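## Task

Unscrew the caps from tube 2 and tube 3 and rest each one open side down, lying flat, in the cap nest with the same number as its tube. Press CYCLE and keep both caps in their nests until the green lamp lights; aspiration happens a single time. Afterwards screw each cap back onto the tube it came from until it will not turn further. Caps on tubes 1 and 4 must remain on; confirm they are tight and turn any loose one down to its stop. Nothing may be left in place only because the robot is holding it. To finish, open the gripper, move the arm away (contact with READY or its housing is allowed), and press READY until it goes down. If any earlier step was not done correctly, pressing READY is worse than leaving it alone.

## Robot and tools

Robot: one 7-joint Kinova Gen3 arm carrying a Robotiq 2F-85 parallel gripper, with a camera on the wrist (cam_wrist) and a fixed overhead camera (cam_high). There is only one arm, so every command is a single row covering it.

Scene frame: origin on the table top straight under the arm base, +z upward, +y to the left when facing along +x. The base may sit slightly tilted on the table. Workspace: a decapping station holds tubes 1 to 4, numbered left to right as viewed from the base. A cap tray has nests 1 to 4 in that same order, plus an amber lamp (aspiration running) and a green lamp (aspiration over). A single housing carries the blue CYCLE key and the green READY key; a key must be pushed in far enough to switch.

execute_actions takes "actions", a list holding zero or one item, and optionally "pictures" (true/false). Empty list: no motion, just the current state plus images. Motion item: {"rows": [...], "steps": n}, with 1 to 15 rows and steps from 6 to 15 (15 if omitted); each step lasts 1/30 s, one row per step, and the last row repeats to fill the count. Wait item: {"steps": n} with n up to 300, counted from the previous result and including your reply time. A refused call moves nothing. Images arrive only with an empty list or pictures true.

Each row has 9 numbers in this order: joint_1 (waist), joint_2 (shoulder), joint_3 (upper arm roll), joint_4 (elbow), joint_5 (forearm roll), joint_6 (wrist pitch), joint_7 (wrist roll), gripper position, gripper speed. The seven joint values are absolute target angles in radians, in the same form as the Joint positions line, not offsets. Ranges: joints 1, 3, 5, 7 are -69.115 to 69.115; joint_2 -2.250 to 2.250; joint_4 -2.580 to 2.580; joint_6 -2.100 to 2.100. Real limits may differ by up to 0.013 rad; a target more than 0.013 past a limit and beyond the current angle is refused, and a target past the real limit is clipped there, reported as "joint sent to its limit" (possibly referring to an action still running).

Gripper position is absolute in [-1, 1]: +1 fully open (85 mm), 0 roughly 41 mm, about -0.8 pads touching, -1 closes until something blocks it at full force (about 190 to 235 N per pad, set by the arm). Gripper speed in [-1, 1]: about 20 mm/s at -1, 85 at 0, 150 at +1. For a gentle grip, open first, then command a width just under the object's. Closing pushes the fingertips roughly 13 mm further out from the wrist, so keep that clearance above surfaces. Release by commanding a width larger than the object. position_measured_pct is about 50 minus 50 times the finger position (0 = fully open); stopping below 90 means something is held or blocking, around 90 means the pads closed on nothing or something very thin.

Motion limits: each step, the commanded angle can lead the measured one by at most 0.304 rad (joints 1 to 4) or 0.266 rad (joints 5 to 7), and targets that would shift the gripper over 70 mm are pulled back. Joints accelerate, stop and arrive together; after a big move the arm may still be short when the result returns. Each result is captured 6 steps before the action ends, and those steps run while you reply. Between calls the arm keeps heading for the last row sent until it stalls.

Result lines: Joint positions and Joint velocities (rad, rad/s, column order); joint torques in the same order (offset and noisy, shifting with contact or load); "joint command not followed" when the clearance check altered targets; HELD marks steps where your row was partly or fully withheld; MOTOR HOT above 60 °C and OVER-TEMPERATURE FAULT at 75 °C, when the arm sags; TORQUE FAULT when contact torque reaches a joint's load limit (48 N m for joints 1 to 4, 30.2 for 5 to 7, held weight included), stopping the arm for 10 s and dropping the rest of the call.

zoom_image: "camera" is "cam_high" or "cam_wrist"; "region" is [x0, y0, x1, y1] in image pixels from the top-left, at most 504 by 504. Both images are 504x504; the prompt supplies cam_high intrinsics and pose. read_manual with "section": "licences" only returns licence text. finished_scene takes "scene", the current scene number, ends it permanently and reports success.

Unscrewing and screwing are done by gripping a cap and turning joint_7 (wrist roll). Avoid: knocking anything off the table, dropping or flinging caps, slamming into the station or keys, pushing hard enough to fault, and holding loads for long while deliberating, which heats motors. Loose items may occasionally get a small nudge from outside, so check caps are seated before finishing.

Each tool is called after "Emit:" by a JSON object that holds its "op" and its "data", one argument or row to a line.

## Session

Emit:
{"op": "execute_actions", "data": {
  "actions": []
}}

Scene clock: 0.00 s of 10000.00 s.
position_measured_pct=0.0
Joint positions: [ 1.284  1.262 -0.325  1.281 -0.114  1.463  2.723]
Joint velocities: [ 0.     0.003 -0.     0.001 -0.001 -0.    -0.   ]
Joint torques (N m, as the joint torque sensors report them, + toward a larger angle): no reading

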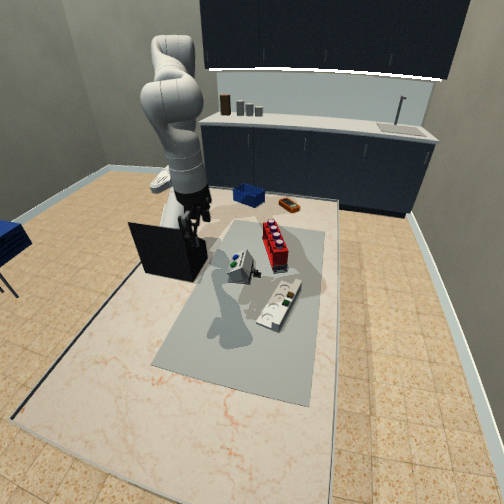

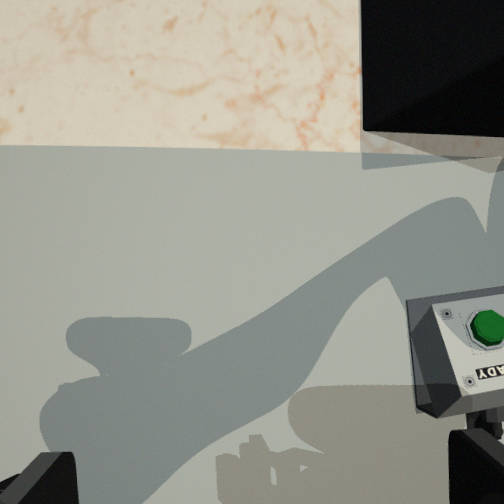

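Emit:
{"op": "zoom_image", "data": {
  "camera": "cam_high",
  "region": [215, 200, 335, 340]
}}

Emit:
{"op": "zoom_image", "data": {
  "camera": "cam_high",
  "region": [250, 210, 310, 280]
}}

Emit:
{"op": "zoom_image", "data": {
  "camera": "cam_high",
  "region": [245, 270, 315, 340]
}}

Emit:
{"op": "zoom_image", "data": {
  "camera": "cam_high",
  "region": [215, 240, 275, 300]
}}

Region (215, 200, 335, 340) of cam_high's 504x504 image, scaled by 3.600, with more detail than that image has; it fills the left 432 columns of this view, and the rest is white.

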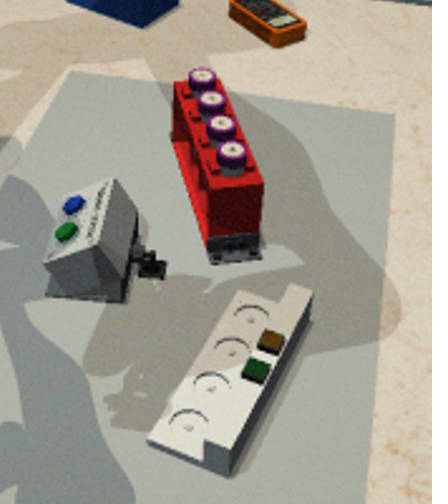

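Region (250, 210, 310, 280) of cam_high's 504x504 image, scaled by 7.200, with more detail than that image has; it fills the left 432 columns of this view, and the rest is white.

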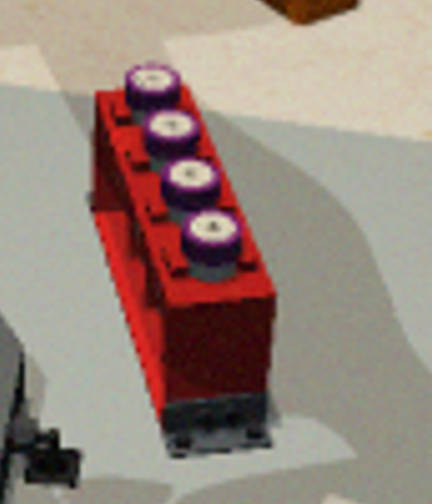

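Region (245, 270, 315, 340) of cam_high's 504x504 image, scaled by 7.200, with more detail than that image has.

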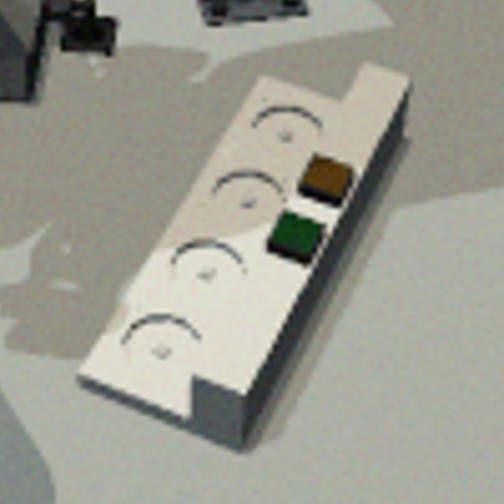

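Region (215, 240, 275, 300) of cam_high's 504x504 image, scaled by 8.400, with more detail than that image has.

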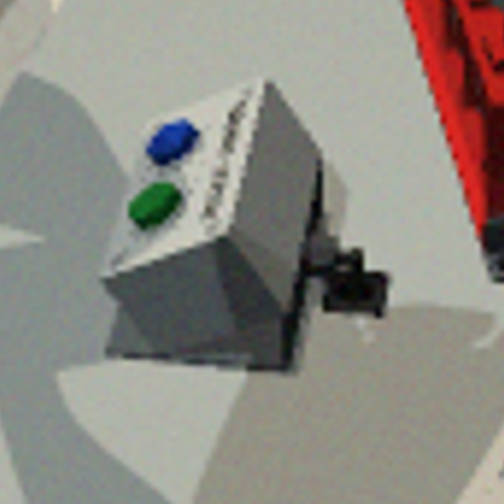

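Emit:
{"op": "execute_actions", "data": {
  "actions": [
    {"rows": [[0.3070,0.5615,0,1.9508,-0.8715,1.1059,1.2857,1.0,0.0]], "steps": 15}
  ],
  "pictures": false
}}

Emit:
{"op": "execute_actions", "data": {
  "actions": [
    {"rows": [[0.3070,0.5615,0,1.9508,-0.8715,1.1059,1.2857,1.0,0.0]], "steps": 15}
  ],
  "pictures": false
}}

Emit:
{"op": "execute_actions", "data": {
  "actions": [
    {"rows": [[0.3070,0.5615,0,1.9508,-0.8715,1.1059,1.2857,1.0,0.0]], "steps": 15}
  ],
  "pictures": false
}}

Emit:
{"op": "execute_actions", "data": {
  "actions": [
    {"rows": [[0.3070,0.5615,0,1.9508,-0.8715,1.1059,1.2857,1.0,0.0]], "steps": 15}
  ],
  "pictures": true
}}

Scene clock: 5.07 s of 10000.00 s.
position_measured_pct=0.0
Joint positions: [ 1.085  1.063 -0.147  1.473 -0.279  1.297  2.557]
Joint velocities: [-1.023 -1.026  0.762  1.028 -0.956 -0.881 -0.939]
Joint torques (N m, as the joint torque sensors report them, + toward a larger angle): [ 10.2  -11.08   3.65  -7.32   0.04  -0.36  -0.37]
Steps of this call (steps 1 to 143: nothing new was sent; steps 144 to 152: the first 9 steps of this action). Readings (joint positions | what the end effector reports):
144: [1.283 1.261 -0.324 1.282 -0.114 1.462 2.722] | position_measured_pct=0.0
145: [1.276 1.254 -0.318 1.288 -0.118 1.457 2.718] | position_measured_pct=0.0
147: [1.246 1.224 -0.291 1.316 -0.141 1.434 2.695] | position_measured_pct=0.0
151: [1.121 1.099 -0.176 1.437 -0.246 1.328 2.590] | position_measured_pct=0.0
152: the state above

Scene clock: 5.57 s of 10000.00 s.
position_measured_pct=0.0
Joint positions: [ 0.658  0.693 -0.024  1.833 -0.657  1.139  2.179]
Joint velocities: [-0.877 -0.424  0.084  0.388 -0.724 -0.112 -0.76 ]
Joint torques (N m, as the joint torque sensors report them, + toward a larger angle): [ 9.29 -9.21  5.02 -6.34 -0.39 -0.39 -0.41]
Steps of this call (steps 1 to 6: the last 6 steps of your previous action; steps 7 to 15: the first 9 steps of this action). Readings (joint positions | what the end effector reports):
7: [0.881 0.859 -0.058 1.678 -0.462 1.183 2.374] | position_measured_pct=0.0
8: [0.854 0.832 -0.052 1.704 -0.486 1.176 2.350] | position_measured_pct=0.0
10: [0.800 0.783 -0.042 1.750 -0.533 1.163 2.303] | position_measured_pct=0.0
14: [0.687 0.708 -0.027 1.820 -0.632 1.143 2.204] | position_measured_pct=0.0
15: the state above

Scene clock: 6.07 s of 10000.00 s.
position_measured_pct=0.0
Joint positions: [ 0.335  0.572 -0.002  1.943 -0.858  1.108  1.639]
Joint velocities: [-0.174 -0.064  0.014  0.053 -0.09  -0.016 -1.217]
Joint torques (N m, as the joint torque sensors report them, + toward a larger angle): [10.94 -9.17  6.46 -4.81 -0.05 -0.27 -0.41]
Steps of this call (steps 1 to 6: the last 6 steps of your previous action; steps 7 to 15: the first 9 steps of this action). Readings (joint positions | what the end effector reports):
7: [0.445 0.611 -0.010 1.907 -0.793 1.118 1.963] | position_measured_pct=0.0
8: [0.421 0.603 -0.009 1.915 -0.808 1.116 1.923] | position_measured_pct=0.0
10: [0.384 0.589 -0.006 1.927 -0.830 1.113 1.842] | position_measured_pct=0.0
14: [0.342 0.574 -0.003 1.941 -0.855 1.109 1.679] | position_measured_pct=0.0
15: the state above

Scene clock: 6.57 s of 10000.00 s.
position_measured_pct=0.0
Joint positions: [ 0.307  0.562 -0.     1.951 -0.872  1.106  1.286]
Joint velocities: [-0.003 -0.001  0.    -0.002 -0.001 -0.     0.001]
Joint torques (N m, as the joint torque sensors report them, + toward a larger angle): [10.45 -9.25  5.72 -4.95 -0.36 -0.2  -0.32]
Steps of this call (steps 1 to 6: the last 6 steps of your previous action; steps 7 to 15: the first 9 steps of this action). Readings (joint positions | what the end effector reports):
7: [0.312 0.563 -0.000 1.950 -0.870 1.106 1.355] | position_measured_pct=0.0
8: [0.310 0.563 -0.000 1.950 -0.871 1.106 1.322] | position_measured_pct=0.0
10: [0.308 0.562 -0.000 1.951 -0.872 1.106 1.289] | position_measured_pct=0.0
14: [0.307 0.562 -0.000 1.951 -0.872 1.106 1.286] | position_measured_pct=0.0
15: the state above

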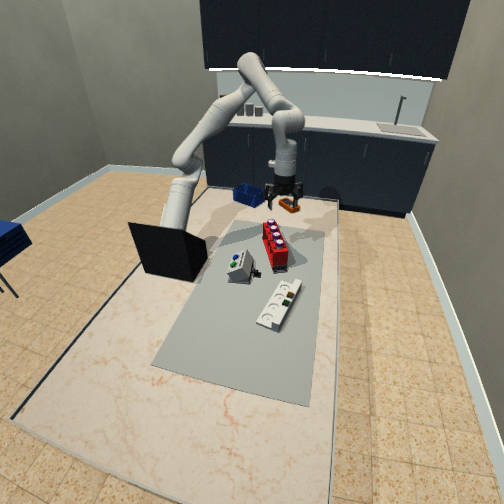

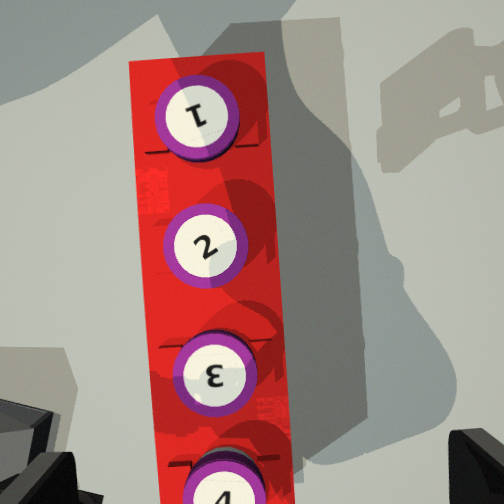

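Emit:
{"op": "zoom_image", "data": {
  "camera": "cam_wrist",
  "region": [120, 50, 300, 300]
}}

Emit:
{"op": "zoom_image", "data": {
  "camera": "cam_wrist",
  "region": [130, 290, 310, 504]
}}

Region (120, 50, 300, 300) of cam_wrist's 504x504 image, scaled by 2.016; it fills the left 363 columns of this view, and the rest is white.

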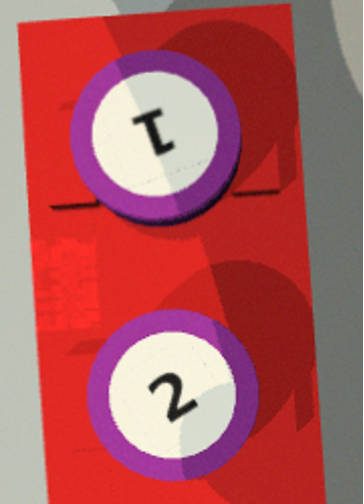

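Region (130, 290, 310, 504) of cam_wrist's 504x504 image, scaled by 2.355; it fills the left 424 columns of this view, and the rest is white.

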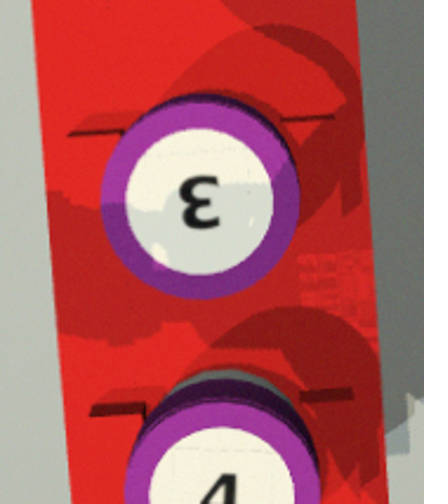

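Emit:
{"op": "execute_actions", "data": {
  "actions": [
    {"rows": [[0.0809,0.5629,0,2.1592,-1.1429,0.8984,1.4609,0.1,0.2]], "steps": 15}
  ],
  "pictures": false
}}

Emit:
{"op": "execute_actions", "data": {
  "actions": [
    {"rows": [[0.0809,0.5629,0,2.1592,-1.1429,0.8984,1.4609,0.1,0.2]], "steps": 15}
  ],
  "pictures": true
}}

Scene clock: 12.33 s of 10000.00 s.
position_measured_pct=21.8
Joint positions: [ 0.133  0.563 -0.001  2.108 -1.077  0.949  1.418]
Joint velocities: [-0.624  0.011 -0.024  0.658 -0.891 -0.66   0.576]
Joint torques (N m, as the joint torque sensors report them, + toward a larger angle): [13.03 -9.92  7.87 -4.27 -0.16 -0.69 -0.2 ]
Steps of this call (steps 1 to 6: the last 6 steps of your previous action; steps 7 to 15: the robot went on to your last target; steps 16 to 164: nothing new was sent; steps 165 to 173: the first 9 steps of this action). Readings (joint positions | what the end effector reports):
165: [0.305 0.561 0.000 1.952 -0.872 1.105 1.286] | position_measured_pct=0.0
166: [0.298 0.561 0.001 1.957 -0.878 1.100 1.290] | position_measured_pct=0.8
168: [0.268 0.561 0.002 1.982 -0.909 1.075 1.310] | position_measured_pct=5.2
172: [0.157 0.562 -0.000 2.084 -1.044 0.974 1.397] | position_measured_pct=18.3
173: the state above

Scene clock: 12.83 s of 10000.00 s.
position_measured_pct=45.2
Joint positions: [ 0.081  0.563 -0.     2.159 -1.143  0.898  1.461]
Joint velocities: [-0.005 -0.     0.     0.001 -0.    -0.    -0.   ]
Joint torques (N m, as the joint torque sensors report them, + toward a larger angle): [ 9.56 -9.64  5.46 -2.65 -0.32 -0.19 -0.32]
Steps of this call (steps 1 to 6: the last 6 steps of your previous action; steps 7 to 15: the first 9 steps of this action). Readings (joint positions | what the end effector reports):
7: [0.086 0.563 -0.000 2.159 -1.143 0.899 1.461] | position_measured_pct=43.3
8: [0.084 0.563 -0.000 2.159 -1.143 0.898 1.461] | position_measured_pct=44.0
10: [0.083 0.563 -0.000 2.159 -1.143 0.898 1.461] | position_measured_pct=44.8
14: [0.081 0.563 -0.000 2.159 -1.143 0.898 1.461] | position_measured_pct=45.2
15: the state above

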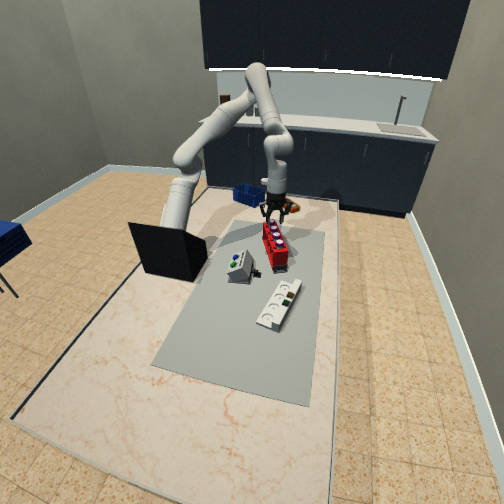

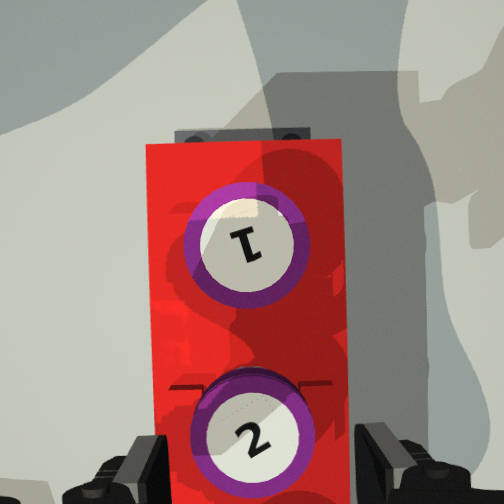

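Emit:
{"op": "zoom_image", "data": {
  "camera": "cam_wrist",
  "region": [100, 350, 420, 504]
}}

Region (100, 350, 420, 504) of cam_wrist's 504x504 image, scaled by 1.575; it fills the top 243 rows of this view, and the rest is white.

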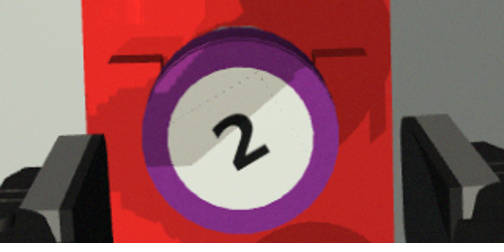

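Emit:
{"op": "execute_actions", "data": {
  "actions": [
    {"rows": [[0.0809,0.5629,0,2.1592,-1.1429,0.8984,4.6025,0.1,0.2]], "steps": 15}
  ],
  "pictures": false
}}

Emit:
{"op": "execute_actions", "data": {
  "actions": [
    {"steps": 62}
  ],
  "pictures": true
}}

Scene clock: 14.33 s of 10000.00 s.
position_measured_pct=45.2
Joint positions: [ 0.081  0.563 -0.     2.159 -1.143  0.898  1.723]
Joint velocities: [-0.001 -0.001 -0.    -0.001  0.001  0.     1.215]
Joint torques (N m, as the joint torque sensors report them, + toward a larger angle): [ 9.8  -9.69  5.46 -2.56 -0.32 -0.13 -0.41]
Steps of this call (steps 1 to 6: the last 6 steps of your previous action; steps 7 to 15: the robot went on to your last target; steps 16 to 36: nothing new was sent; steps 37 to 45: the first 9 steps of this action). Readings (joint positions | what the end effector reports):
37: [0.081 0.563 -0.000 2.159 -1.143 0.898 1.462] | position_measured_pct=45.2
38: [0.081 0.563 0.000 2.159 -1.143 0.898 1.472] | position_measured_pct=45.2
40: [0.081 0.563 0.000 2.159 -1.143 0.898 1.522] | position_measured_pct=45.2
44: [0.081 0.563 -0.000 2.159 -1.143 0.898 1.682] | position_measured_pct=45.2
45: the state above

Scene clock: 16.40 s of 10000.00 s.
position_measured_pct=45.2
Joint positions: [ 0.081  0.563  0.     2.159 -1.143  0.898  4.244]
Joint velocities: [-0.001 -0.001  0.001 -0.001  0.    -0.     1.219]
Joint torques (N m, as the joint torque sensors report them, + toward a larger angle): [ 9.87 -9.64  5.41 -2.72 -0.32 -0.35 -0.39]
Kept back: nothing.
Steps of this call (steps 1 to 6: the last 6 steps of your previous action; steps 7 to 62: the robot went on to your last target). Readings (joint positions | what the end effector reports):
1: [0.081 0.563 -0.000 2.159 -1.143 0.898 1.764] | position_measured_pct=45.2
2: [0.081 0.563 -0.000 2.159 -1.143 0.898 1.804] | position_measured_pct=45.2
4: [0.081 0.563 -0.000 2.159 -1.143 0.898 1.885] | position_measured_pct=45.2
8: [0.081 0.563 -0.000 2.159 -1.143 0.898 2.048] | position_measured_pct=45.2
62: the state above

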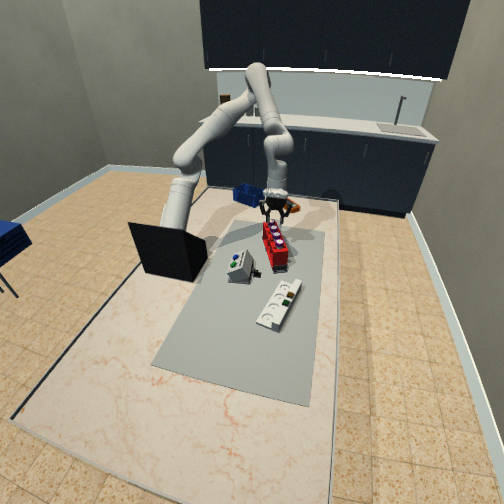

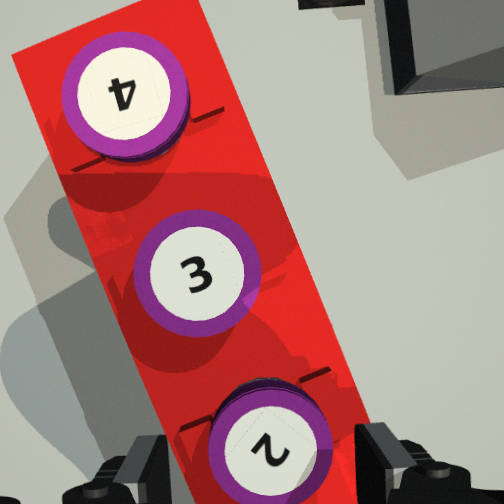

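Emit:
{"op": "execute_actions", "data": {
  "actions": [
    {"steps": 14}
  ],
  "pictures": true
}}

Scene clock: 16.87 s of 10000.00 s.
position_measured_pct=45.2
Joint positions: [ 0.081  0.563 -0.     2.159 -1.143  0.898  4.603]
Joint velocities: [-0.     0.002  0.     0.    -0.     0.    -0.   ]
Joint torques (N m, as the joint torque sensors report them, + toward a larger angle): [ 9.79 -9.65  5.58 -2.69 -0.35 -0.29 -0.24]
Kept back: nothing.
Steps of this call (steps 1 to 14: the robot went on to your last target). Readings (joint positions | what the end effector reports):
1: [0.081 0.563 0.000 2.159 -1.143 0.898 4.284] | position_measured_pct=45.2
2: [0.081 0.563 0.000 2.159 -1.143 0.898 4.325] | position_measured_pct=45.2
4: [0.081 0.563 0.000 2.159 -1.143 0.898 4.406] | position_measured_pct=45.2
8: [0.081 0.563 -0.000 2.159 -1.143 0.898 4.562] | position_measured_pct=45.2
14: the state above

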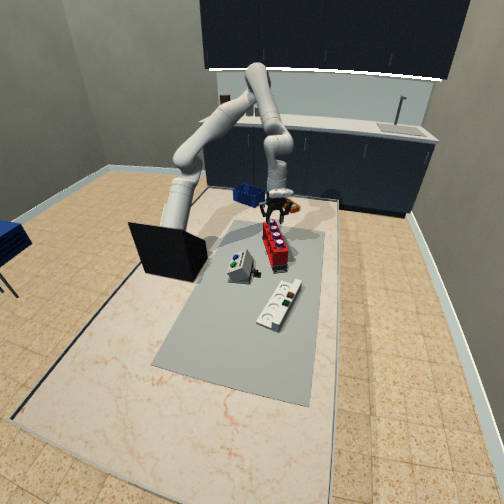

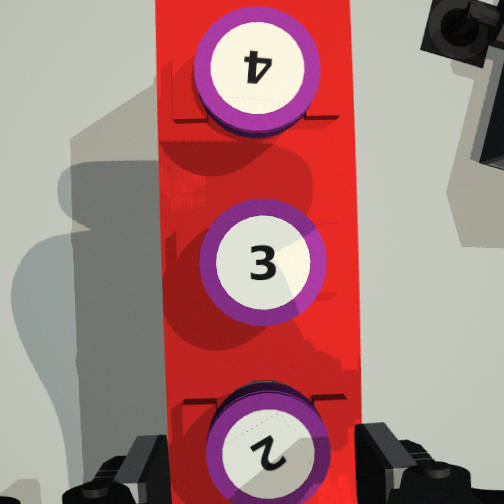

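Emit:
{"op": "zoom_image", "data": {
  "camera": "cam_wrist",
  "region": [100, 350, 420, 504]
}}

Region (100, 350, 420, 504) of cam_wrist's 504x504 image, scaled by 1.575; it fills the top 243 rows of this view, and the rest is white.

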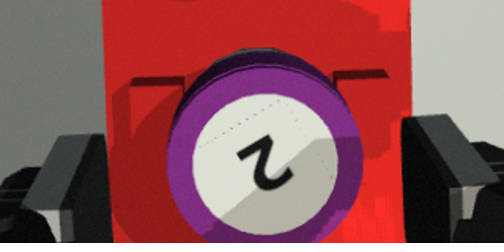

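Emit:
{"op": "execute_actions", "data": {
  "actions": [
    {"rows": [[0.0793,0.5574,0,2.1680,-1.1465,0.8965,4.6060,0.1,0.2]], "steps": 15}
  ],
  "pictures": false
}}

Emit:
{"op": "execute_actions", "data": {
  "actions": [
    {"rows": [[0.0793,0.5574,0,2.1680,-1.1465,0.8965,4.6060,0.1,0.2]], "steps": 8}
  ],
  "pictures": true
}}

Emit:
{"op": "zoom_image", "data": {
  "camera": "cam_wrist",
  "region": [100, 350, 420, 504]
}}

Scene clock: 20.80 s of 10000.00 s.
position_measured_pct=45.2
Joint positions: [ 0.079  0.558 -0.     2.168 -1.146  0.897  4.606]
Joint velocities: [-0.001 -0.002  0.     0.001  0.     0.    -0.   ]
Joint torques (N m, as the joint torque sensors report them, + toward a larger angle): [ 9.8  -9.4   5.54 -2.6  -0.38 -0.31 -0.32]
Steps of this call (steps 1 to 15: the robot went on to your last target; steps 16 to 109: nothing new was sent; steps 110 to 118: the first 9 steps of this action). Readings (joint positions | what the end effector reports):
110: [0.081 0.562 0.000 2.160 -1.143 0.898 4.603] | position_measured_pct=45.2
111: [0.080 0.559 0.000 2.164 -1.145 0.897 4.604] | position_measured_pct=45.2
113: [0.079 0.558 -0.000 2.168 -1.146 0.897 4.606] | position_measured_pct=45.2
117: [0.079 0.558 -0.000 2.168 -1.146 0.897 4.606] | position_measured_pct=45.2
118: the state above

Scene clock: 21.07 s of 10000.00 s.
position_measured_pct=45.2
Joint positions: [ 0.079  0.557 -0.     2.168 -1.147  0.897  4.606]
Joint velocities: [-0.001  0.001  0.001 -0.001 -0.001 -0.    -0.   ]
Joint torques (N m, as the joint torque sensors report them, + toward a larger angle): [ 9.84 -9.51  5.45 -2.59 -0.3  -0.31 -0.3 ]
Steps of this call (steps 1 to 6: the last 6 steps of your previous action; steps 7 to 8: the first 2 steps of this action). Readings (joint positions | what the end effector reports):
7: [0.079 0.557 -0.000 2.168 -1.147 0.897 4.606] | position_measured_pct=45.2
8: the state above

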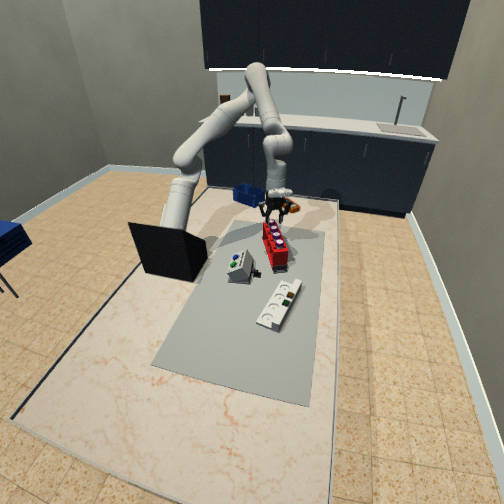

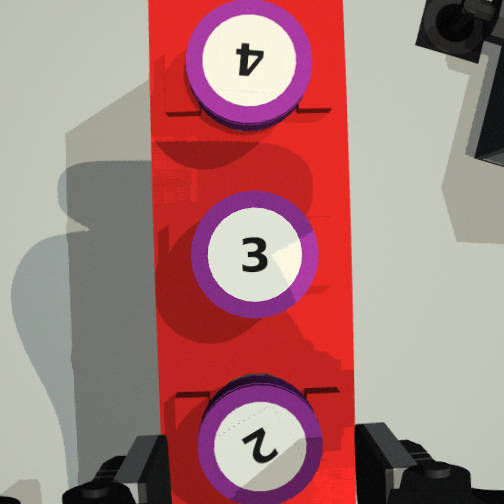

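Region (100, 350, 420, 504) of cam_wrist's 504x504 image, scaled by 1.575; it fills the top 243 rows of this view, and the rest is white.

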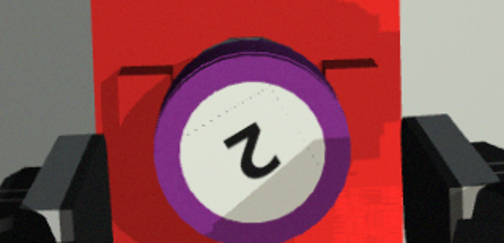

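Emit:
{"op": "execute_actions", "data": {
  "actions": [
    {"rows": [[0.0302,0.6005,0,2.1831,-1.2312,0.8576,4.6673,0.1,0.2]], "steps": 15}
  ],
  "pictures": false
}}

Emit:
{"op": "execute_actions", "data": {
  "actions": [
    {"rows": [[0.0302,0.6005,0,2.1831,-1.2312,0.8576,4.6673,-1,0.2]], "steps": 15}
  ],
  "pictures": true
}}

Scene clock: 21.63 s of 10000.00 s.
position_measured_pct=45.2
Joint positions: [ 0.033  0.599 -0.     2.183 -1.231  0.858  4.667]
Joint velocities: [-0.018  0.018  0.005  0.005  0.    -0.004 -0.001]
Joint torques (N m, as the joint torque sensors report them, + toward a larger angle): [  9.98 -10.06   5.38  -2.    -0.26  -0.27  -0.25]
Steps of this call (steps 1 to 6: the last 6 steps of your previous action; steps 7 to 8: the robot went on to your last target; steps 9 to 17: the first 9 steps of this action). Readings (joint positions | what the end effector reports):
9: [0.078 0.559 0.000 2.168 -1.148 0.896 4.607] | position_measured_pct=45.2
10: [0.070 0.565 0.001 2.170 -1.156 0.892 4.613] | position_measured_pct=45.2
12: [0.044 0.588 0.001 2.177 -1.198 0.872 4.643] | position_measured_pct=45.2
16: [0.033 0.598 -0.000 2.183 -1.231 0.858 4.667] | position_measured_pct=45.2
17: the state above

Scene clock: 22.13 s of 10000.00 s.
position_measured_pct=62.3
Joint positions: [ 0.031  0.599  0.001  2.184 -1.23   0.859  4.667]
Joint velocities: [ 0.    -0.001 -0.005 -0.001 -0.003 -0.005 -0.   ]
Joint torques (N m, as the joint torque sensors report them, + toward a larger angle): [ 8.95 -8.84  4.5  -2.83 -0.82 -0.88 -0.32]
Steps of this call (steps 1 to 6: the last 6 steps of your previous action; steps 7 to 15: the first 9 steps of this action). Readings (joint positions | what the end effector reports):
7: [0.031 0.600 -0.000 2.183 -1.231 0.858 4.667] | position_measured_pct=45.2
8: [0.030 0.600 -0.000 2.183 -1.231 0.858 4.667] | position_measured_pct=45.6
10: [0.030 0.600 -0.000 2.183 -1.231 0.858 4.667] | position_measured_pct=50.4
14: [0.031 0.599 0.001 2.184 -1.230 0.859 4.667] | position_measured_pct=61.1
15: the state above

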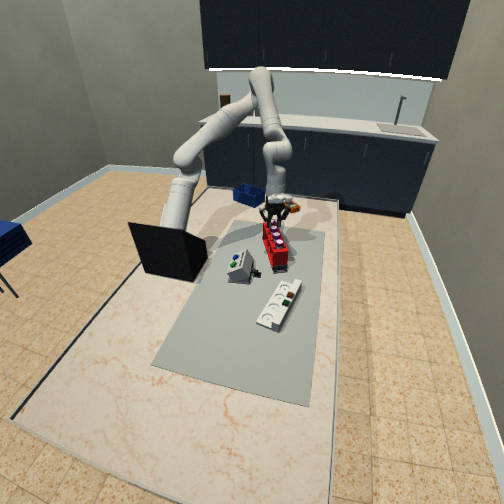

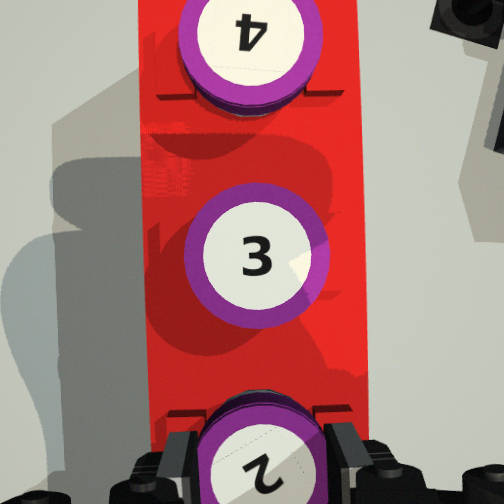

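Emit:
{"op": "execute_actions", "data": {
  "actions": [
    {"rows": [[0.0316,0.5992,0,2.1828,-1.2286,0.8586,5.10,-1,0.2]], "steps": 15}
  ],
  "pictures": false
}}

Scene clock: 23.27 s of 10000.00 s.
position_measured_pct=62.3
Joint positions: [ 0.032  0.599  0.     2.183 -1.229  0.859  4.929]
Joint velocities: [0.001 0.002 0.001 0.001 0.001 0.002 1.214]
Joint torques (N m, as the joint torque sensors report them, + toward a larger angle): [ 9.46 -9.79  5.02 -2.45 -0.52 -0.51  0.02]
Steps of this call (steps 1 to 6: the last 6 steps of your previous action; steps 7 to 15: the robot went on to your last target; steps 16 to 25: nothing new was sent; steps 26 to 34: the first 9 steps of this action). Readings (joint positions | what the end effector reports):
26: [0.031 0.599 0.001 2.184 -1.230 0.859 4.669] | position_measured_pct=62.3
27: [0.031 0.599 0.001 2.184 -1.230 0.859 4.678] | position_measured_pct=62.3
29: [0.032 0.599 0.001 2.184 -1.230 0.859 4.728] | position_measured_pct=62.3
33: [0.032 0.599 0.000 2.183 -1.229 0.859 4.888] | position_measured_pct=62.3
34: the state above

Emit:
{"op": "execute_actions", "data": {
  "actions": [
    {"rows": [[0.0325,0.5985,0,2.1826,-1.2271,0.8592,5.65,-1,0.2]], "steps": 15}
  ],
  "pictures": false
}}

Emit:
{"op": "execute_actions", "data": {
  "actions": [
    {"rows": [[0.0331,0.5979,0,2.1824,-1.2260,0.8596,6.20,-1,0.2]], "steps": 15}
  ],
  "pictures": false
}}

Scene clock: 23.83 s of 10000.00 s.
position_measured_pct=62.3
Joint positions: [ 0.032  0.599  0.     2.183 -1.227  0.859  5.362]
Joint velocities: [ 0.001 -0.002  0.001 -0.001  0.002  0.001  1.216]
Joint torques (N m, as the joint torque sensors report them, + toward a larger angle): [ 9.89 -9.83  5.35 -2.37 -0.36 -0.42 -0.16]
Steps of this call (steps 1 to 6: the last 6 steps of your previous action; steps 7 to 8: the robot went on to your last target; steps 9 to 17: the first 9 steps of this action). Readings (joint positions | what the end effector reports):
9: [0.032 0.599 0.000 2.183 -1.228 0.859 5.101] | position_measured_pct=62.3
10: [0.032 0.599 0.000 2.183 -1.228 0.859 5.111] | position_measured_pct=62.3
12: [0.032 0.599 0.000 2.183 -1.228 0.859 5.161] | position_measured_pct=62.3
16: [0.032 0.599 0.000 2.183 -1.227 0.859 5.321] | position_measured_pct=62.3
17: the state above

Scene clock: 24.33 s of 10000.00 s.
position_measured_pct=62.3
Joint positions: [ 0.033  0.598  0.     2.183 -1.226  0.859  5.945]
Joint velocities: [ 0.001 -0.001  0.    -0.     0.002  0.001  1.215]
Joint torques (N m, as the joint torque sensors report them, + toward a larger angle): [  9.8  -10.02   5.26  -2.3   -0.44  -0.19  -0.34]
Steps of this call (steps 1 to 6: the last 6 steps of your previous action; steps 7 to 15: the first 9 steps of this action). Readings (joint positions | what the end effector reports):
7: [0.033 0.598 0.000 2.183 -1.227 0.859 5.630] | position_measured_pct=62.3
8: [0.033 0.598 0.000 2.183 -1.227 0.859 5.663] | position_measured_pct=62.3
10: [0.033 0.598 0.000 2.183 -1.226 0.859 5.742] | position_measured_pct=62.3
14: [0.033 0.598 0.000 2.183 -1.226 0.859 5.905] | position_measured_pct=62.3
15: the state above

Emit:
{"op": "execute_actions", "data": {
  "actions": [
    {"rows": [[0.0335,0.5975,0,2.1823,-1.2253,0.8599,6.75,-1,0.2]], "steps": 15}
  ],
  "pictures": false
}}

Emit:
{"op": "execute_actions", "data": {
  "actions": [
    {"rows": [[0.0341,0.5970,0,2.1821,-1.2242,0.8603,7.30,-1,0.2]], "steps": 15}
  ],
  "pictures": false
}}

Scene clock: 24.93 s of 10000.00 s.
position_measured_pct=62.3
Joint positions: [ 0.034  0.597  0.     2.183 -1.225  0.86   6.462]
Joint velocities: [ 0.001 -0.001  0.    -0.001  0.002  0.     1.215]
Joint torques (N m, as the joint torque sensors report them, + toward a larger angle): [ 9.62 -9.68  5.08 -2.37 -0.16 -0.24 -0.26]
Steps of this call (steps 1 to 6: the last 6 steps of your previous action; steps 7 to 9: the robot went on to your last target; steps 10 to 18: the first 9 steps of this action). Readings (joint positions | what the end effector reports):
10: [0.033 0.598 0.000 2.183 -1.226 0.860 6.201] | position_measured_pct=62.3
11: [0.033 0.598 0.000 2.183 -1.226 0.860 6.211] | position_measured_pct=62.3
13: [0.033 0.598 0.000 2.183 -1.226 0.860 6.261] | position_measured_pct=62.3
17: [0.034 0.597 0.000 2.183 -1.225 0.860 6.421] | position_measured_pct=62.3
18: the state above

Scene clock: 25.43 s of 10000.00 s.
position_measured_pct=62.3
Joint positions: [ 0.034  0.597  0.     2.182 -1.224  0.86   7.045]
Joint velocities: [ 0.001 -0.002  0.    -0.002  0.003  0.001  1.216]
Joint torques (N m, as the joint torque sensors report them, + toward a larger angle): [ 9.64 -9.88  5.24 -2.32 -0.34 -0.41 -0.25]
Steps of this call (steps 1 to 6: the last 6 steps of your previous action; steps 7 to 15: the first 9 steps of this action). Readings (joint positions | what the end effector reports):
7: [0.034 0.597 0.000 2.183 -1.225 0.860 6.730] | position_measured_pct=62.3
8: [0.034 0.597 0.000 2.183 -1.225 0.860 6.763] | position_measured_pct=62.3
10: [0.034 0.597 0.000 2.183 -1.225 0.860 6.842] | position_measured_pct=62.3
14: [0.034 0.597 0.000 2.182 -1.224 0.860 7.004] | position_measured_pct=62.3
15: the state above

Emit:
{"op": "execute_actions", "data": {
  "actions": [
    {"rows": [[0.0347,0.5964,0,2.1820,-1.2231,0.8608,7.85,-1,0.2]], "steps": 15}
  ],
  "pictures": false
}}

Emit:
{"op": "execute_actions", "data": {
  "actions": [
    {"rows": [[0.0353,0.5959,0,2.1818,-1.2220,0.8612,8.40,-1,0.2]], "steps": 15}
  ],
  "pictures": false
}}

Emit:
{"op": "execute_actions", "data": {
  "actions": [
    {"rows": [[0.0359,0.5953,0,2.1816,-1.2209,0.8617,8.95,-1,0.2]], "steps": 15}
  ],
  "pictures": false
}}

Scene clock: 26.03 s of 10000.00 s.
position_measured_pct=62.3
Joint positions: [ 0.035  0.596  0.     2.182 -1.223  0.861  7.562]
Joint velocities: [-0.    -0.002  0.     0.     0.002  0.001  1.215]
Joint torques (N m, as the joint torque sensors report them, + toward a larger angle): [ 9.43 -9.74  5.27 -2.18 -0.28 -0.21 -0.25]
Steps of this call (steps 1 to 6: the last 6 steps of your previous action; steps 7 to 9: the robot went on to your last target; steps 10 to 18: the first 9 steps of this action). Readings (joint positions | what the end effector reports):
10: [0.035 0.596 0.000 2.182 -1.224 0.860 7.301] | position_measured_pct=62.3
11: [0.035 0.596 0.000 2.182 -1.224 0.860 7.311] | position_measured_pct=62.3
13: [0.035 0.596 0.000 2.182 -1.224 0.861 7.361] | position_measured_pct=62.3
17: [0.035 0.596 0.000 2.182 -1.223 0.861 7.521] | position_measured_pct=62.3
18: the state above

Scene clock: 26.53 s of 10000.00 s.
position_measured_pct=62.3
Joint positions: [ 0.035  0.596  0.     2.182 -1.222  0.861  8.145]
Joint velocities: [ 0.    -0.002  0.     0.     0.002  0.     1.216]
Joint torques (N m, as the joint torque sensors report them, + toward a larger angle): [ 9.71 -9.72  5.26 -2.07 -0.45 -0.32 -0.34]
Steps of this call (steps 1 to 6: the last 6 steps of your previous action; steps 7 to 15: the first 9 steps of this action). Readings (joint positions | what the end effector reports):
7: [0.035 0.596 0.000 2.182 -1.223 0.861 7.830] | position_measured_pct=62.3
8: [0.035 0.596 0.000 2.182 -1.223 0.861 7.863] | position_measured_pct=62.3
10: [0.035 0.596 0.000 2.182 -1.223 0.861 7.942] | position_measured_pct=62.3
14: [0.035 0.596 0.000 2.182 -1.222 0.861 8.105] | position_measured_pct=62.3
15: the state above

Scene clock: 27.03 s of 10000.00 s.
position_measured_pct=62.3
Joint positions: [ 0.036  0.595  0.     2.182 -1.221  0.862  8.695]
Joint velocities: [ 0.001  0.    -0.     0.     0.003  0.001  1.216]
Joint torques (N m, as the joint torque sensors report them, + toward a larger angle): [ 9.65 -9.45  5.2  -2.02 -0.28 -0.26 -0.27]
Steps of this call (steps 1 to 6: the last 6 steps of your previous action; steps 7 to 15: the first 9 steps of this action). Readings (joint positions | what the end effector reports):
7: [0.036 0.595 0.000 2.182 -1.222 0.861 8.394] | position_measured_pct=62.3
8: [0.036 0.595 0.000 2.182 -1.222 0.861 8.418] | position_measured_pct=62.3
10: [0.036 0.595 0.000 2.182 -1.222 0.861 8.492] | position_measured_pct=62.3
14: [0.036 0.595 0.000 2.182 -1.221 0.862 8.654] | position_measured_pct=62.3
15: the state above

Emit:
{"op": "execute_actions", "data": {
  "actions": [
    {"rows": [[0.0384,0.5931,0,2.1810,-1.2165,0.8635,9.3,-1,0.2]], "steps": 15}
  ],
  "pictures": false
}}

Scene clock: 27.53 s of 10000.00 s.
position_measured_pct=62.3
Joint positions: [ 0.038  0.594 -0.     2.181 -1.217  0.863  9.242]
Joint velocities: [ 0.003 -0.01  -0.003 -0.004  0.011  0.01   1.03 ]
Joint torques (N m, as the joint torque sensors report them, + toward a larger angle): [ 10.41 -10.19   6.    -2.3    0.09  -0.11  -0.19]
Steps of this call (steps 1 to 6: the last 6 steps of your previous action; steps 7 to 15: the first 9 steps of this action). Readings (joint positions | what the end effector reports):
7: [0.036 0.595 0.000 2.182 -1.221 0.862 8.944] | position_measured_pct=62.3
8: [0.036 0.595 0.000 2.182 -1.221 0.862 8.968] | position_measured_pct=62.3
10: [0.037 0.595 -0.000 2.182 -1.220 0.862 9.042] | position_measured_pct=62.3
14: [0.037 0.594 -0.000 2.181 -1.218 0.863 9.204] | position_measured_pct=62.3
15: the state above

Emit:
{"op": "execute_actions", "data": {
  "actions": [
    {"rows": [[0.0384,0.5931,0,2.1810,-1.2165,0.8635,9.85,-1,0.2]], "steps": 15}
  ],
  "pictures": false
}}

Emit:
{"op": "execute_actions", "data": {
  "actions": [
    {"rows": [[0.0384,0.5931,0,2.1810,-1.2165,0.8635,10.4,-1,0.2]], "steps": 15}
  ],
  "pictures": false
}}

Scene clock: 28.10 s of 10000.00 s.
position_measured_pct=62.3
Joint positions: [ 0.038  0.593 -0.     2.181 -1.217  0.864  9.562]
Joint velocities: [-0.001  0.002 -0.     0.    -0.001  0.     1.216]
Joint torques (N m, as the joint torque sensors report them, + toward a larger angle): [ 9.89 -9.97  5.52 -1.97 -0.22 -0.23 -0.19]
Steps of this call (steps 1 to 6: the last 6 steps of your previous action; steps 7 to 8: the robot went on to your last target; steps 9 to 17: the first 9 steps of this action). Readings (joint positions | what the end effector reports):
9: [0.038 0.593 -0.000 2.181 -1.217 0.864 9.301] | position_measured_pct=62.3
10: [0.038 0.593 -0.000 2.181 -1.217 0.864 9.311] | position_measured_pct=62.3
12: [0.038 0.593 -0.000 2.181 -1.217 0.864 9.361] | position_measured_pct=62.3
16: [0.038 0.593 -0.000 2.181 -1.217 0.864 9.521] | position_measured_pct=62.3
17: the state above

Scene clock: 28.60 s of 10000.00 s.
position_measured_pct=62.3
Joint positions: [ 0.038  0.593 -0.     2.181 -1.217  0.864 10.145]
Joint velocities: [-0.001 -0.    -0.     0.002 -0.001 -0.     1.216]
Joint torques (N m, as the joint torque sensors report them, + toward a larger angle): [ 9.86 -9.87  5.44 -2.04 -0.28 -0.35 -0.39]
Steps of this call (steps 1 to 6: the last 6 steps of your previous action; steps 7 to 15: the first 9 steps of this action). Readings (joint positions | what the end effector reports):
7: [0.038 0.593 -0.000 2.181 -1.217 0.864 9.830] | position_measured_pct=62.3
8: [0.038 0.593 -0.000 2.181 -1.217 0.864 9.863] | position_measured_pct=62.3
10: [0.038 0.593 -0.000 2.181 -1.217 0.864 9.942] | position_measured_pct=62.3
14: [0.038 0.593 -0.000 2.181 -1.217 0.864 10.105] | position_measured_pct=62.3
15: the state above

Emit:
{"op": "execute_actions", "data": {
  "actions": [
    {"rows": [[0.0424,0.5895,0,2.1799,-1.2093,0.8665,10.4,-1,0.2]], "steps": 15}
  ],
  "pictures": true
}}

Scene clock: 29.13 s of 10000.00 s.
position_measured_pct=62.3
Joint positions: [ 0.042  0.59   0.     2.18  -1.209  0.866 10.4  ]
Joint velocities: [ 0.001 -0.001 -0.     0.001  0.     0.     0.001]
Joint torques (N m, as the joint torque sensors report them, + toward a larger angle): [ 10.   -10.1    5.49  -2.03  -0.29  -0.28  -0.36]
Steps of this call (steps 1 to 6: the last 6 steps of your previous action; step 7: the robot went on to your last target; steps 8 to 16: the first 9 steps of this action). Readings (joint positions | what the end effector reports):
8: [0.040 0.592 -0.000 2.181 -1.216 0.864 10.399] | position_measured_pct=62.3
9: [0.042 0.590 -0.000 2.180 -1.212 0.866 10.400] | position_measured_pct=62.3
11: [0.042 0.590 0.000 2.180 -1.209 0.866 10.400] | position_measured_pct=62.3
15: [0.042 0.590 -0.000 2.180 -1.209 0.867 10.400] | position_measured_pct=62.3
16: the state above

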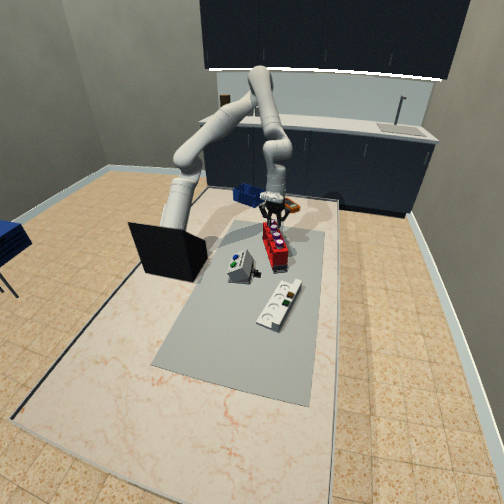

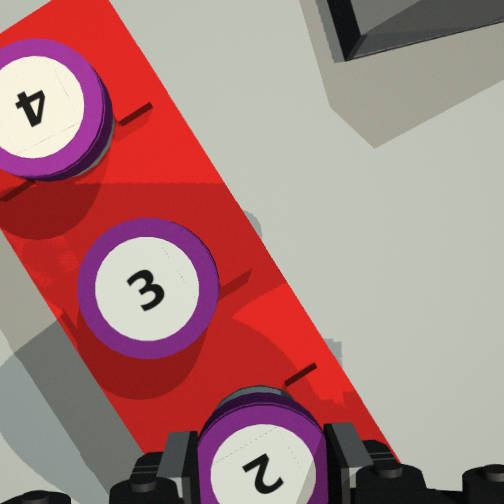

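Emit:
{"op": "execute_actions", "data": {
  "actions": [
    {"rows": [[0.1204,0.5239,0,2.1512,-1.0817,0.9351,10.2,-1,0.2]], "steps": 13}
  ],
  "pictures": false
}}

Emit:
{"op": "execute_actions", "data": {
  "actions": [
    {"rows": [[0.4748,1.1995,0,1.6225,-0.8918,0.9676,8.8614,-1,0.2]], "steps": 15}
  ],
  "pictures": false
}}

Emit:
{"op": "execute_actions", "data": {
  "actions": [
    {"rows": [[0.4748,1.1995,0,1.6225,-0.8918,0.9676,8.8614,-1,0.2]], "steps": 15}
  ],
  "pictures": false
}}

Emit:
{"op": "execute_actions", "data": {
  "actions": [
    {"rows": [[0.4748,1.1995,0,1.6225,-0.8918,0.9676,8.8614,-1,0.2]], "steps": 15}
  ],
  "pictures": true
}}

Scene clock: 34.00 s of 10000.00 s.
position_measured_pct=62.3
Joint positions: [ 0.109  0.534  0.001  2.156 -1.102  0.924 10.231]
Joint velocities: [ 0.212 -0.188  0.016 -0.105  0.485  0.252 -0.762]
Joint torques (N m, as the joint torque sensors report them, + toward a larger angle): [ 7.9  -7.17  4.38 -2.2  -0.29 -0.16 -0.19]
Steps of this call (steps 1 to 6: the last 6 steps of your previous action; steps 7 to 15: the robot went on to your last target; steps 16 to 139: nothing new was sent; steps 140 to 146: the first 7 steps of this action). Readings (joint positions | what the end effector reports):
140: [0.044 0.589 -0.000 2.180 -1.208 0.867 10.399] | position_measured_pct=62.3
141: [0.049 0.584 -0.001 2.178 -1.202 0.871 10.389] | position_measured_pct=62.3
143: [0.072 0.566 -0.001 2.172 -1.169 0.888 10.339] | position_measured_pct=62.3
146: the state above

Scene clock: 34.50 s of 10000.00 s.
position_measured_pct=62.3
Joint positions: [ 0.273  0.692 -0.001  1.993 -0.998  0.95  10.064]
Joint velocities: [ 0.594  0.814  0.002 -0.811  0.327  0.055 -0.705]
Joint torques (N m, as the joint torque sensors report them, + toward a larger angle): [10.89 -9.83  5.71 -3.58 -0.01 -0.27 -0.03]
Steps of this call (steps 1 to 6: the last 6 steps of your previous action; steps 7 to 15: the first 9 steps of this action). Readings (joint positions | what the end effector reports):
7: [0.121 0.527 -0.000 2.150 -1.081 0.936 10.199] | position_measured_pct=62.3
8: [0.128 0.533 -0.001 2.145 -1.078 0.937 10.195] | position_measured_pct=62.3
10: [0.158 0.564 -0.002 2.118 -1.062 0.940 10.172] | position_measured_pct=62.3
14: [0.253 0.665 -0.001 2.020 -1.010 0.948 10.087] | position_measured_pct=62.3
15: the state above

Scene clock: 35.00 s of 10000.00 s.
position_measured_pct=62.3
Joint positions: [ 0.452  1.124  0.001  1.665 -0.902  0.965  9.589]
Joint velocities: [ 0.14   0.455 -0.002 -0.27   0.072  0.015 -1.214]
Joint torques (N m, as the joint torque sensors report them, + toward a larger angle): [ 12.14 -16.25   5.21  -4.31  -0.36   0.1   -0.28]
Steps of this call (steps 1 to 6: the last 6 steps of your previous action; steps 7 to 15: the first 9 steps of this action). Readings (joint positions | what the end effector reports):
7: [0.382 0.900 -0.000 1.800 -0.940 0.959 9.882] | position_measured_pct=62.3
8: [0.393 0.933 0.000 1.777 -0.934 0.960 9.853] | position_measured_pct=62.3
10: [0.414 1.001 0.000 1.737 -0.923 0.962 9.789] | position_measured_pct=62.3
14: [0.447 1.107 0.001 1.675 -0.905 0.965 9.629] | position_measured_pct=62.3
15: the state above

Scene clock: 35.50 s of 10000.00 s.
position_measured_pct=62.3
Joint positions: [ 0.474  1.197  0.     1.624 -0.892  0.968  8.979]
Joint velocities: [ 0.009  0.029 -0.001 -0.014  0.003  0.001 -1.217]
Joint torques (N m, as the joint torque sensors report them, + toward a larger angle): [ 12.88 -15.65   5.84  -4.21  -0.36  -0.21  -0.28]
Steps of this call (steps 1 to 6: the last 6 steps of your previous action; steps 7 to 15: the first 9 steps of this action). Readings (joint positions | what the end effector reports):
7: [0.469 1.182 0.000 1.632 -0.894 0.967 9.304] | position_measured_pct=62.3
8: [0.470 1.185 0.000 1.630 -0.894 0.967 9.264] | position_measured_pct=62.3
10: [0.472 1.190 0.000 1.627 -0.893 0.967 9.182] | position_measured_pct=62.3
14: [0.474 1.196 0.000 1.624 -0.892 0.967 9.020] | position_measured_pct=62.3
15: the state above

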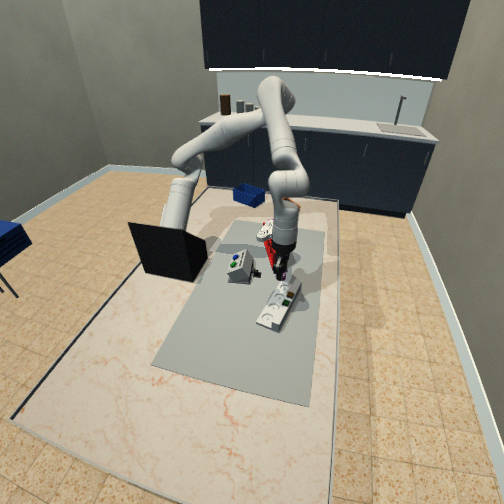

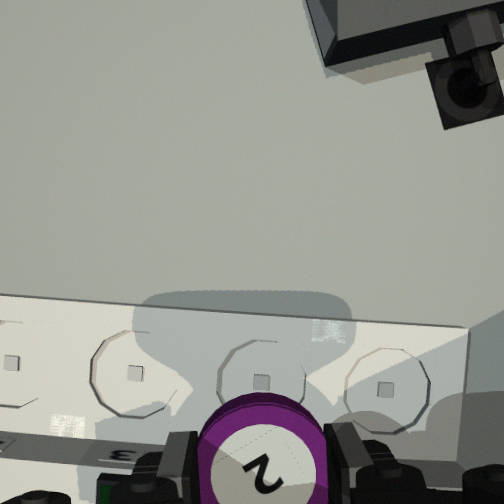

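Emit:
{"op": "execute_actions", "data": {
  "actions": []
}}

Scene clock: 38.03 s of 10000.00 s.
position_measured_pct=62.3
Joint positions: [ 0.475  1.199 -0.     1.622 -0.892  0.968  8.861]
Joint velocities: [-0.001  0.001  0.001  0.     0.     0.     0.   ]
Joint torques (N m, as the joint torque sensors report them, + toward a larger angle): [ 12.99 -15.31   5.93  -4.49  -0.28  -0.1   -0.35]
Kept back: nothing.
Steps of this call (steps 1 to 6: the last 6 steps of your previous action; steps 7 to 30: the robot went on to your last target; steps 31 to 76: nothing new was sent). Readings (joint positions | what the end effector reports):
1: [0.474 1.198 0.000 1.623 -0.892 0.968 8.939] | position_measured_pct=62.3
2: [0.474 1.198 0.000 1.623 -0.892 0.968 8.904] | position_measured_pct=62.3
4: [0.475 1.199 0.000 1.623 -0.892 0.968 8.866] | position_measured_pct=62.3
8: [0.475 1.199 0.000 1.623 -0.892 0.968 8.861] | position_measured_pct=62.3
76: the state above
The arm was judged still, so your last target was given up. Only a new action makes it travel on or press farther. Fingers that are still opening or closing keep moving.

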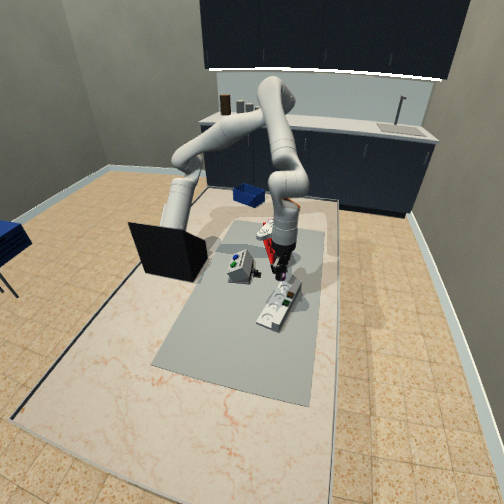

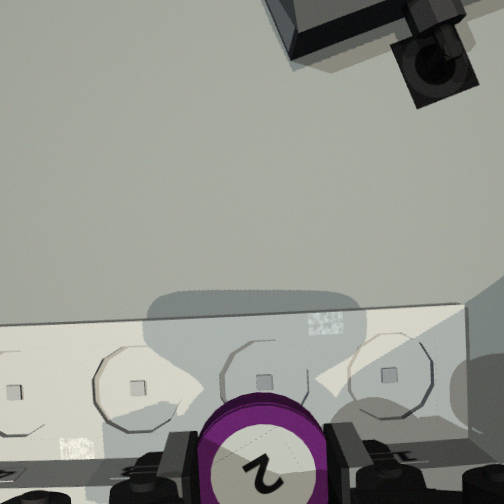

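Emit:
{"op": "zoom_image", "data": {
  "camera": "cam_wrist",
  "region": [0, 300, 504, 504]
}}

Emit:
{"op": "zoom_image", "data": {
  "camera": "cam_wrist",
  "region": [200, 320, 330, 420]
}}

Region (0, 300, 504, 504) of cam_wrist's 504x504 image, scaled by 1.000; it fills the top 204 rows of this view, and the rest is white.

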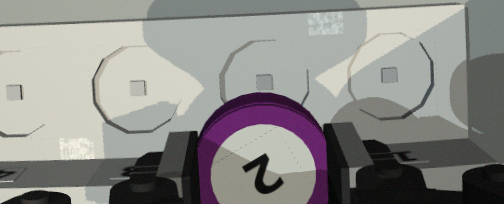

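Region (200, 320, 330, 420) of cam_wrist's 504x504 image, scaled by 3.877; it fills the top 388 rows of this view, and the rest is white.

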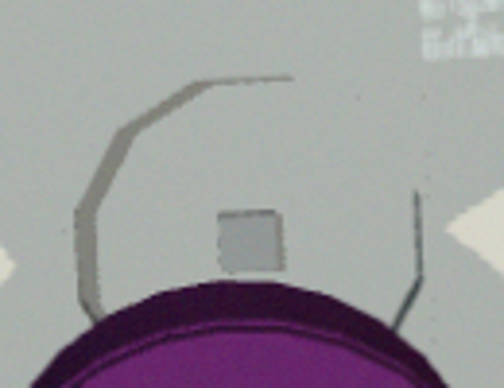

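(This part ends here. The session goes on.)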